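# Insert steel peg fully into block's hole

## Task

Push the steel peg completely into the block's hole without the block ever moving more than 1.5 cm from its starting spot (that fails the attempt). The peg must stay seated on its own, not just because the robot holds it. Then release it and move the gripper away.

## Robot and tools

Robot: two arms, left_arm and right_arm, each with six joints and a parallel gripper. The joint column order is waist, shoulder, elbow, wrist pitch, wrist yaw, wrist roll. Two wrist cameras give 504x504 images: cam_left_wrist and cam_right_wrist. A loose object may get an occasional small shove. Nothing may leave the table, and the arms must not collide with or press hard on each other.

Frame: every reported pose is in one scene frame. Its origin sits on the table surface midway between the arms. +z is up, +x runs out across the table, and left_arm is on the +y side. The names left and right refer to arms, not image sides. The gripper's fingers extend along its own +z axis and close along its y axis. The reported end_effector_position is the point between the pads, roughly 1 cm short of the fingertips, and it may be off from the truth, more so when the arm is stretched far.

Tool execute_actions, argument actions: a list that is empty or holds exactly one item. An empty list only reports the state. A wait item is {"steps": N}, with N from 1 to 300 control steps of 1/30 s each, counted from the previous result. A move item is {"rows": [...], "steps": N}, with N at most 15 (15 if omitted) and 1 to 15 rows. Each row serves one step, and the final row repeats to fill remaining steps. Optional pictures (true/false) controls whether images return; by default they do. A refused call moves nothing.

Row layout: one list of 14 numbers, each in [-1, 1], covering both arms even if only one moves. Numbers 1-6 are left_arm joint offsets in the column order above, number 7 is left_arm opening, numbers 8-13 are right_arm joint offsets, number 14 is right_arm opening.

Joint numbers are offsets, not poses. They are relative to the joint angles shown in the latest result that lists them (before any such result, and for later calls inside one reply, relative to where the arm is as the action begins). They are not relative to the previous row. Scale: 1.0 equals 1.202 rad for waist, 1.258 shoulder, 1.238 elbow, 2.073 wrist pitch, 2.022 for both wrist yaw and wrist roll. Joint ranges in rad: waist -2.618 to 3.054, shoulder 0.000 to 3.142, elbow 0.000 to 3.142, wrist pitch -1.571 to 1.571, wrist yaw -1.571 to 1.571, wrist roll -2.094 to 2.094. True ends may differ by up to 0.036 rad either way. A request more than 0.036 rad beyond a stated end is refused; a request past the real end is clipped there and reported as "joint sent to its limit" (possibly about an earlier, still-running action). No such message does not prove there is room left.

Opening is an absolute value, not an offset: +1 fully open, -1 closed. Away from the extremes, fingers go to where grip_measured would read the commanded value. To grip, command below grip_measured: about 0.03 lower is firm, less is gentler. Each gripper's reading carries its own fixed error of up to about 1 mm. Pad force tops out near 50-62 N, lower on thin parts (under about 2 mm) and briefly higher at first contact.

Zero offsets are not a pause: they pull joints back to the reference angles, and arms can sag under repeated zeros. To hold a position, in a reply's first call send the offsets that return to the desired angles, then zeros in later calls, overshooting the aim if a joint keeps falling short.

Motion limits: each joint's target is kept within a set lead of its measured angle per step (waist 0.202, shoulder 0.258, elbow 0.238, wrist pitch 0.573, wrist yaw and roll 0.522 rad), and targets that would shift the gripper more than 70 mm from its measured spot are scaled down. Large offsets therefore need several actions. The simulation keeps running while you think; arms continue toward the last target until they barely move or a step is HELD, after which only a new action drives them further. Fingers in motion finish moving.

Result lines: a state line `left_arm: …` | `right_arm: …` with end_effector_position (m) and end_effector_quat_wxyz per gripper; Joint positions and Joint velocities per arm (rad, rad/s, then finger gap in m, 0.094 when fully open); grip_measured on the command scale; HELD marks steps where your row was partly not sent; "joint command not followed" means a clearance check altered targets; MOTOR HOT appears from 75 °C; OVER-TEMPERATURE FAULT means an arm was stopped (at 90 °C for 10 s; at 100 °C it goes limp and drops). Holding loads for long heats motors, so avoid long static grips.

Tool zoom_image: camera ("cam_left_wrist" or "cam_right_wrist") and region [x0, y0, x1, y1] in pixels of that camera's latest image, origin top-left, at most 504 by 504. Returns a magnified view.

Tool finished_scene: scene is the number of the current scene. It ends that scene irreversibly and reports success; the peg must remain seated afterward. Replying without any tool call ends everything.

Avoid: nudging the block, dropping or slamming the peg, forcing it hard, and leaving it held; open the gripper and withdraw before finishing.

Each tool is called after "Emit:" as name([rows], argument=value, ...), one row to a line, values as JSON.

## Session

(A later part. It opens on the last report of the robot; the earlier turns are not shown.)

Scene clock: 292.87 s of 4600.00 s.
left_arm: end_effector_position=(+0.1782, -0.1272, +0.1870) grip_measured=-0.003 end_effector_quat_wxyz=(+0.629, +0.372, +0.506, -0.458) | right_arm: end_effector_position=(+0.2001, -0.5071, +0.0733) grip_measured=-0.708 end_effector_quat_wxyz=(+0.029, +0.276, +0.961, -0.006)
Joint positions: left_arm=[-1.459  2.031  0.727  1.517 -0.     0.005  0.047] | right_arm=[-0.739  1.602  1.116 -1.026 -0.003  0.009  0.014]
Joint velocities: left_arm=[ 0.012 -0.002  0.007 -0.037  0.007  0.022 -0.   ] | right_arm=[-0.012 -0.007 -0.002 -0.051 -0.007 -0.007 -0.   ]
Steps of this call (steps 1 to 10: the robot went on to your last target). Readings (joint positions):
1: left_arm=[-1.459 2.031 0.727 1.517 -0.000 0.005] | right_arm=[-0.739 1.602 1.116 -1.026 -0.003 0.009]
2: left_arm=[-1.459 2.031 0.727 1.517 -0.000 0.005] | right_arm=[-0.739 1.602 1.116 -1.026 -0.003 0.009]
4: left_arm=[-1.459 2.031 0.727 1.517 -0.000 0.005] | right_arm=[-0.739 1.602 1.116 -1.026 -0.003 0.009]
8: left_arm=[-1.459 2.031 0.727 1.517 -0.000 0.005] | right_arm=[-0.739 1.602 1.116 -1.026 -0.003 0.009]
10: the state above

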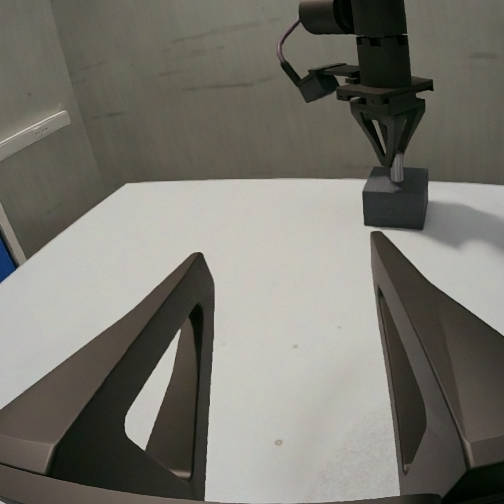

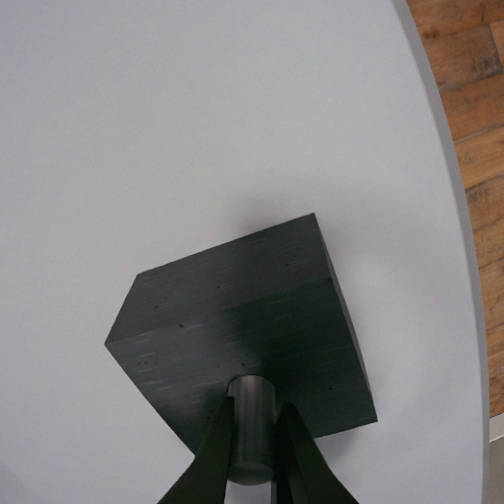

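Emit:
execute_actions([
  {"rows":[[0,0,0,0.01,0,0,0,0,0.016,-0.045,0.022,0,0,-0.75]]},
])

Emit:
zoom_image(camera="cam_left_wrist", region=[340,100,460,220])

Scene clock: 304.00 s of 4600.00 s.
left_arm: end_effector_position=(+0.1782, -0.1272, +0.1870) grip_measured=-0.003 end_effector_quat_wxyz=(+0.629, +0.372, +0.506, -0.458) | right_arm: end_effector_position=(+0.2002, -0.5070, +0.0657) grip_measured=-0.708 end_effector_quat_wxyz=(+0.031, +0.276, +0.961, -0.007)
Joint positions: left_arm=[-1.459  2.031  0.727  1.517 -0.     0.005  0.047] | right_arm=[-0.739  1.606  1.089 -0.991 -0.004  0.009  0.014]
Joint velocities: left_arm=[-0.017  0.012 -0.007 -0.051 -0.051 -0.007 -0.   ] | right_arm=[-0.002 -0.002  0.002 -0.051  0.051  0.051  0.001]
Steps of this call (steps 1 to 15: the robot went on to your last target; steps 16 to 90: nothing new was sent; then 7.63 s passed at rest; steps 91 to 105: all 15 steps of this action). Readings (joint positions):
91: left_arm=[-1.459 2.031 0.727 1.517 -0.000 0.005] | right_arm=[-0.739 1.602 1.112 -1.021 -0.003 0.009]
92: left_arm=[-1.459 2.031 0.727 1.517 -0.000 0.005] | right_arm=[-0.739 1.602 1.105 -1.013 -0.004 0.009]
94: left_arm=[-1.459 2.031 0.727 1.517 -0.000 0.005] | right_arm=[-0.739 1.604 1.094 -0.998 -0.004 0.009]
98: left_arm=[-1.459 2.031 0.727 1.517 -0.000 0.005] | right_arm=[-0.739 1.606 1.089 -0.991 -0.004 0.009]
105: the state above

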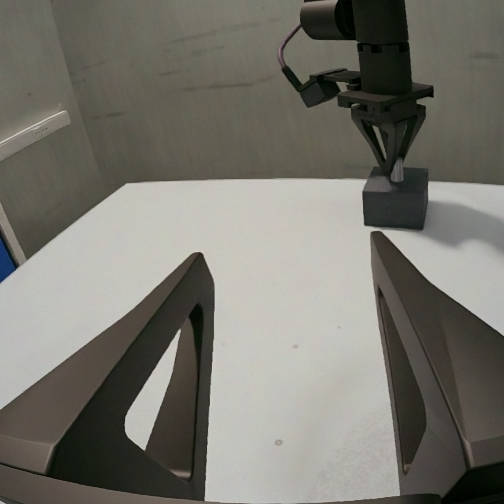

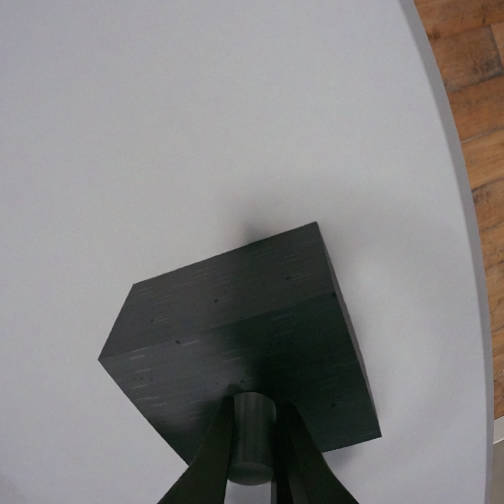

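Region (340, 100, 460, 220) of cam_left_wrist's 504x504 image, scaled by 4.200, with more detail than that image has.

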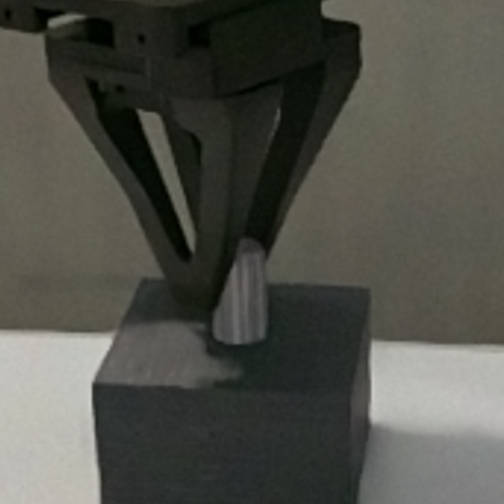

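Still moving; once more, then release.

Emit:
execute_actions([
  {"rows":[[0,0,0,0.01,0,0,0,0,0.016,-0.04,0.014,0,0,-0.75]]},
], pictures=false)

Emit:
execute_actions([
  {"rows":[[0,0,0,0,0,0,0,0,0,0,0,0,0,-0.3]]},
], pictures=false)

Emit:
execute_actions([
  {"rows":[[0,0,0,0,0,0,0,0,-0.03,0.1,-0.07,0,0,-0.3]]},
])

Emit:
zoom_image(camera="cam_left_wrist", region=[340,110,460,230])

Scene clock: 311.20 s of 4600.00 s.
left_arm: end_effector_position=(+0.1782, -0.1272, +0.1870) grip_measured=-0.003 end_effector_quat_wxyz=(+0.629, +0.372, +0.506, -0.458) | right_arm: end_effector_position=(+0.2001, -0.5069, +0.0649) grip_measured=-0.708 end_effector_quat_wxyz=(+0.031, +0.276, +0.961, -0.007)
Joint positions: left_arm=[-1.459  2.031  0.727  1.517 -0.     0.005  0.047] | right_arm=[-0.739  1.606  1.086 -0.987 -0.004  0.009  0.014]
Joint velocities: left_arm=[-0.017  0.012 -0.007 -0.095 -0.007  0.037 -0.   ] | right_arm=[ 0.017 -0.007  0.002 -0.051 -0.037 -0.007 -0.002]
Steps of this call (steps 1 to 15: the robot went on to your last target; steps 16 to 90: nothing new was sent; then 3.70 s passed at rest; steps 91 to 105: all 15 steps of this action). Readings (joint positions):
91: left_arm=[-1.459 2.031 0.727 1.517 -0.000 0.005] | right_arm=[-0.739 1.606 1.086 -0.988 -0.004 0.009]
92: left_arm=[-1.459 2.031 0.727 1.517 -0.000 0.005] | right_arm=[-0.739 1.606 1.086 -0.988 -0.004 0.009]
94: left_arm=[-1.459 2.031 0.727 1.517 -0.000 0.005] | right_arm=[-0.739 1.606 1.086 -0.987 -0.004 0.009]
98: left_arm=[-1.459 2.031 0.727 1.517 -0.000 0.005] | right_arm=[-0.739 1.606 1.086 -0.987 -0.004 0.009]
105: the state above

Scene clock: 311.70 s of 4600.00 s.
left_arm: end_effector_position=(+0.1782, -0.1272, +0.1870) grip_measured=-0.003 end_effector_quat_wxyz=(+0.629, +0.372, +0.506, -0.458) | right_arm: end_effector_position=(+0.2003, -0.5070, +0.0652) grip_measured=-0.302 end_effector_quat_wxyz=(+0.032, +0.276, +0.961, -0.007)
Joint positions: left_arm=[-1.459  2.031  0.727  1.517 -0.     0.005  0.047] | right_arm=[-0.739  1.604  1.086 -0.987 -0.004  0.009  0.033]
Joint velocities: left_arm=[-0.007  0.002  0.002 -0.007 -0.007  0.007  0.001] | right_arm=[-0.002  0.007  0.002  0.022  0.007 -0.037  0.001]
Steps of this call (steps 1 to 15: all 15 steps of this action). Readings (joint positions):
1: left_arm=[-1.459 2.031 0.727 1.517 -0.000 0.005] | right_arm=[-0.739 1.604 1.086 -0.987 -0.004 0.009]
2: left_arm=[-1.459 2.031 0.727 1.517 -0.000 0.005] | right_arm=[-0.739 1.604 1.086 -0.987 -0.004 0.009]
4: left_arm=[-1.459 2.031 0.727 1.517 -0.000 0.005] | right_arm=[-0.739 1.604 1.086 -0.987 -0.004 0.009]
8: left_arm=[-1.459 2.031 0.727 1.517 -0.000 0.005] | right_arm=[-0.739 1.604 1.086 -0.987 -0.004 0.009]
15: the state above

Scene clock: 312.20 s of 4600.00 s.
left_arm: end_effector_position=(+0.1782, -0.1272, +0.1870) grip_measured=-0.003 end_effector_quat_wxyz=(+0.629, +0.372, +0.506, -0.458) | right_arm: end_effector_position=(+0.2025, -0.5083, +0.1012) grip_measured=-0.302 end_effector_quat_wxyz=(+0.041, +0.276, +0.960, -0.009)
Joint positions: left_arm=[-1.459  2.031  0.727  1.517 -0.     0.005  0.047] | right_arm=[-0.739  1.569  1.194 -1.112 -0.004  0.009  0.033]
Joint velocities: left_arm=[-0.012 -0.002 -0.012 -0.022  0.037 -0.051 -0.001] | right_arm=[-0.017 -0.007  0.012 -0.081 -0.007 -0.037 -0.001]
Steps of this call (steps 1 to 15: all 15 steps of this action). Readings (joint positions):
1: left_arm=[-1.459 2.031 0.727 1.517 -0.000 0.005] | right_arm=[-0.739 1.605 1.102 -1.011 -0.004 0.009]
2: left_arm=[-1.459 2.031 0.727 1.517 -0.000 0.005] | right_arm=[-0.739 1.604 1.125 -1.041 -0.004 0.009]
4: left_arm=[-1.459 2.031 0.727 1.517 -0.000 0.005] | right_arm=[-0.739 1.591 1.169 -1.066 -0.004 0.009]
8: left_arm=[-1.459 2.031 0.727 1.517 -0.000 0.005] | right_arm=[-0.739 1.569 1.194 -1.087 -0.004 0.009]
15: the state above

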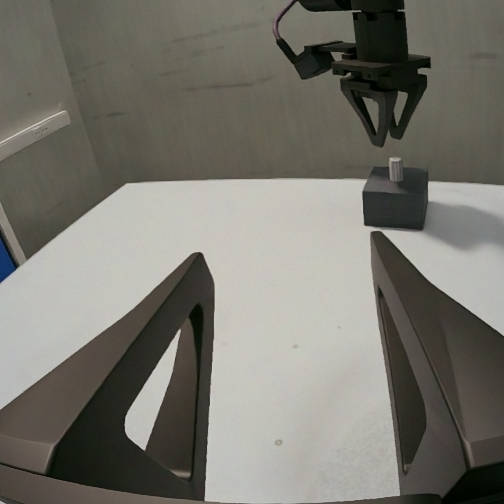

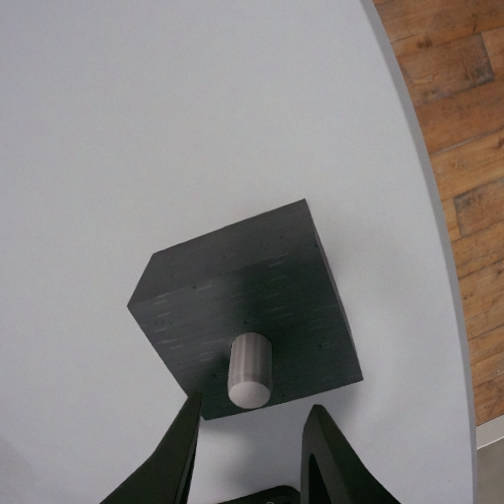

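Region (340, 110, 460, 230) of cam_left_wrist's 504x504 image, scaled by 4.200, with more detail than that image has.

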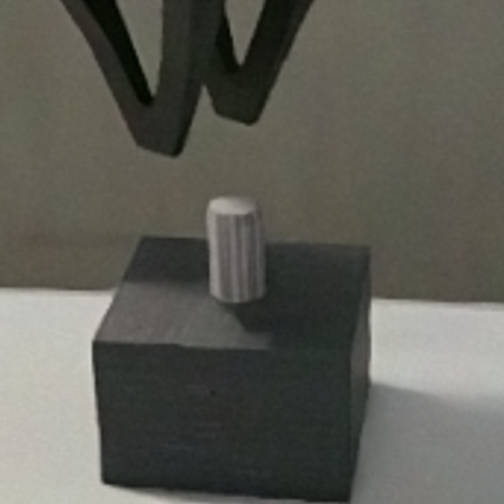

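Bottomed out (~40 mm in). Move clear.

Emit:
execute_actions([
  {"rows":[[0.5,-0.2,0.2,-0.3,0,0,1,0.1,-0.05,0.3,-0.15,0,0,1]]},
], pictures=false)

Emit:
finished_scene(scene=1)

Scene clock: 318.37 s of 4600.00 s.
left_arm: end_effector_position=(+0.4557, +0.0333, +0.2654) grip_measured=+0.997 end_effector_quat_wxyz=(+0.715, +0.207, +0.626, -0.232) | right_arm: end_effector_position=(+0.2287, -0.4828, +0.2176) grip_measured=+1.000 end_effector_quat_wxyz=(+0.122, +0.217, +0.968, -0.024)
Joint positions: left_arm=[-0.837  1.803  0.961  0.973 -0.009  0.006  0.094] | right_arm=[-0.62   1.495  1.563 -1.39  -0.004  0.009  0.094]
Joint velocities: left_arm=[ 0.564  0.002 -0.002 -0.623 -0.3   -0.051  0.002] | right_arm=[-0.012  0.046 -0.002 -0.081 -0.007  0.007  0.   ]
Steps of this call (steps 1 to 15: the robot went on to your last target; steps 16 to 90: nothing new was sent; then 2.67 s passed at rest; steps 91 to 105: all 15 steps of this action). Readings (joint positions):
91: left_arm=[-1.448 2.017 0.739 1.469 0.008 0.006] | right_arm=[-0.727 1.571 1.223 -1.160 0.002 0.009]
92: left_arm=[-1.427 1.996 0.766 1.389 0.013 0.006] | right_arm=[-0.703 1.574 1.271 -1.215 0.005 0.009]
94: left_arm=[-1.358 1.946 0.831 1.268 0.015 0.006] | right_arm=[-0.652 1.564 1.397 -1.282 0.002 0.009]
98: left_arm=[-1.175 1.849 0.927 1.115 0.017 0.006] | right_arm=[-0.620 1.504 1.555 -1.324 -0.004 0.009]
105: the state above

The scene is finished: the task was done.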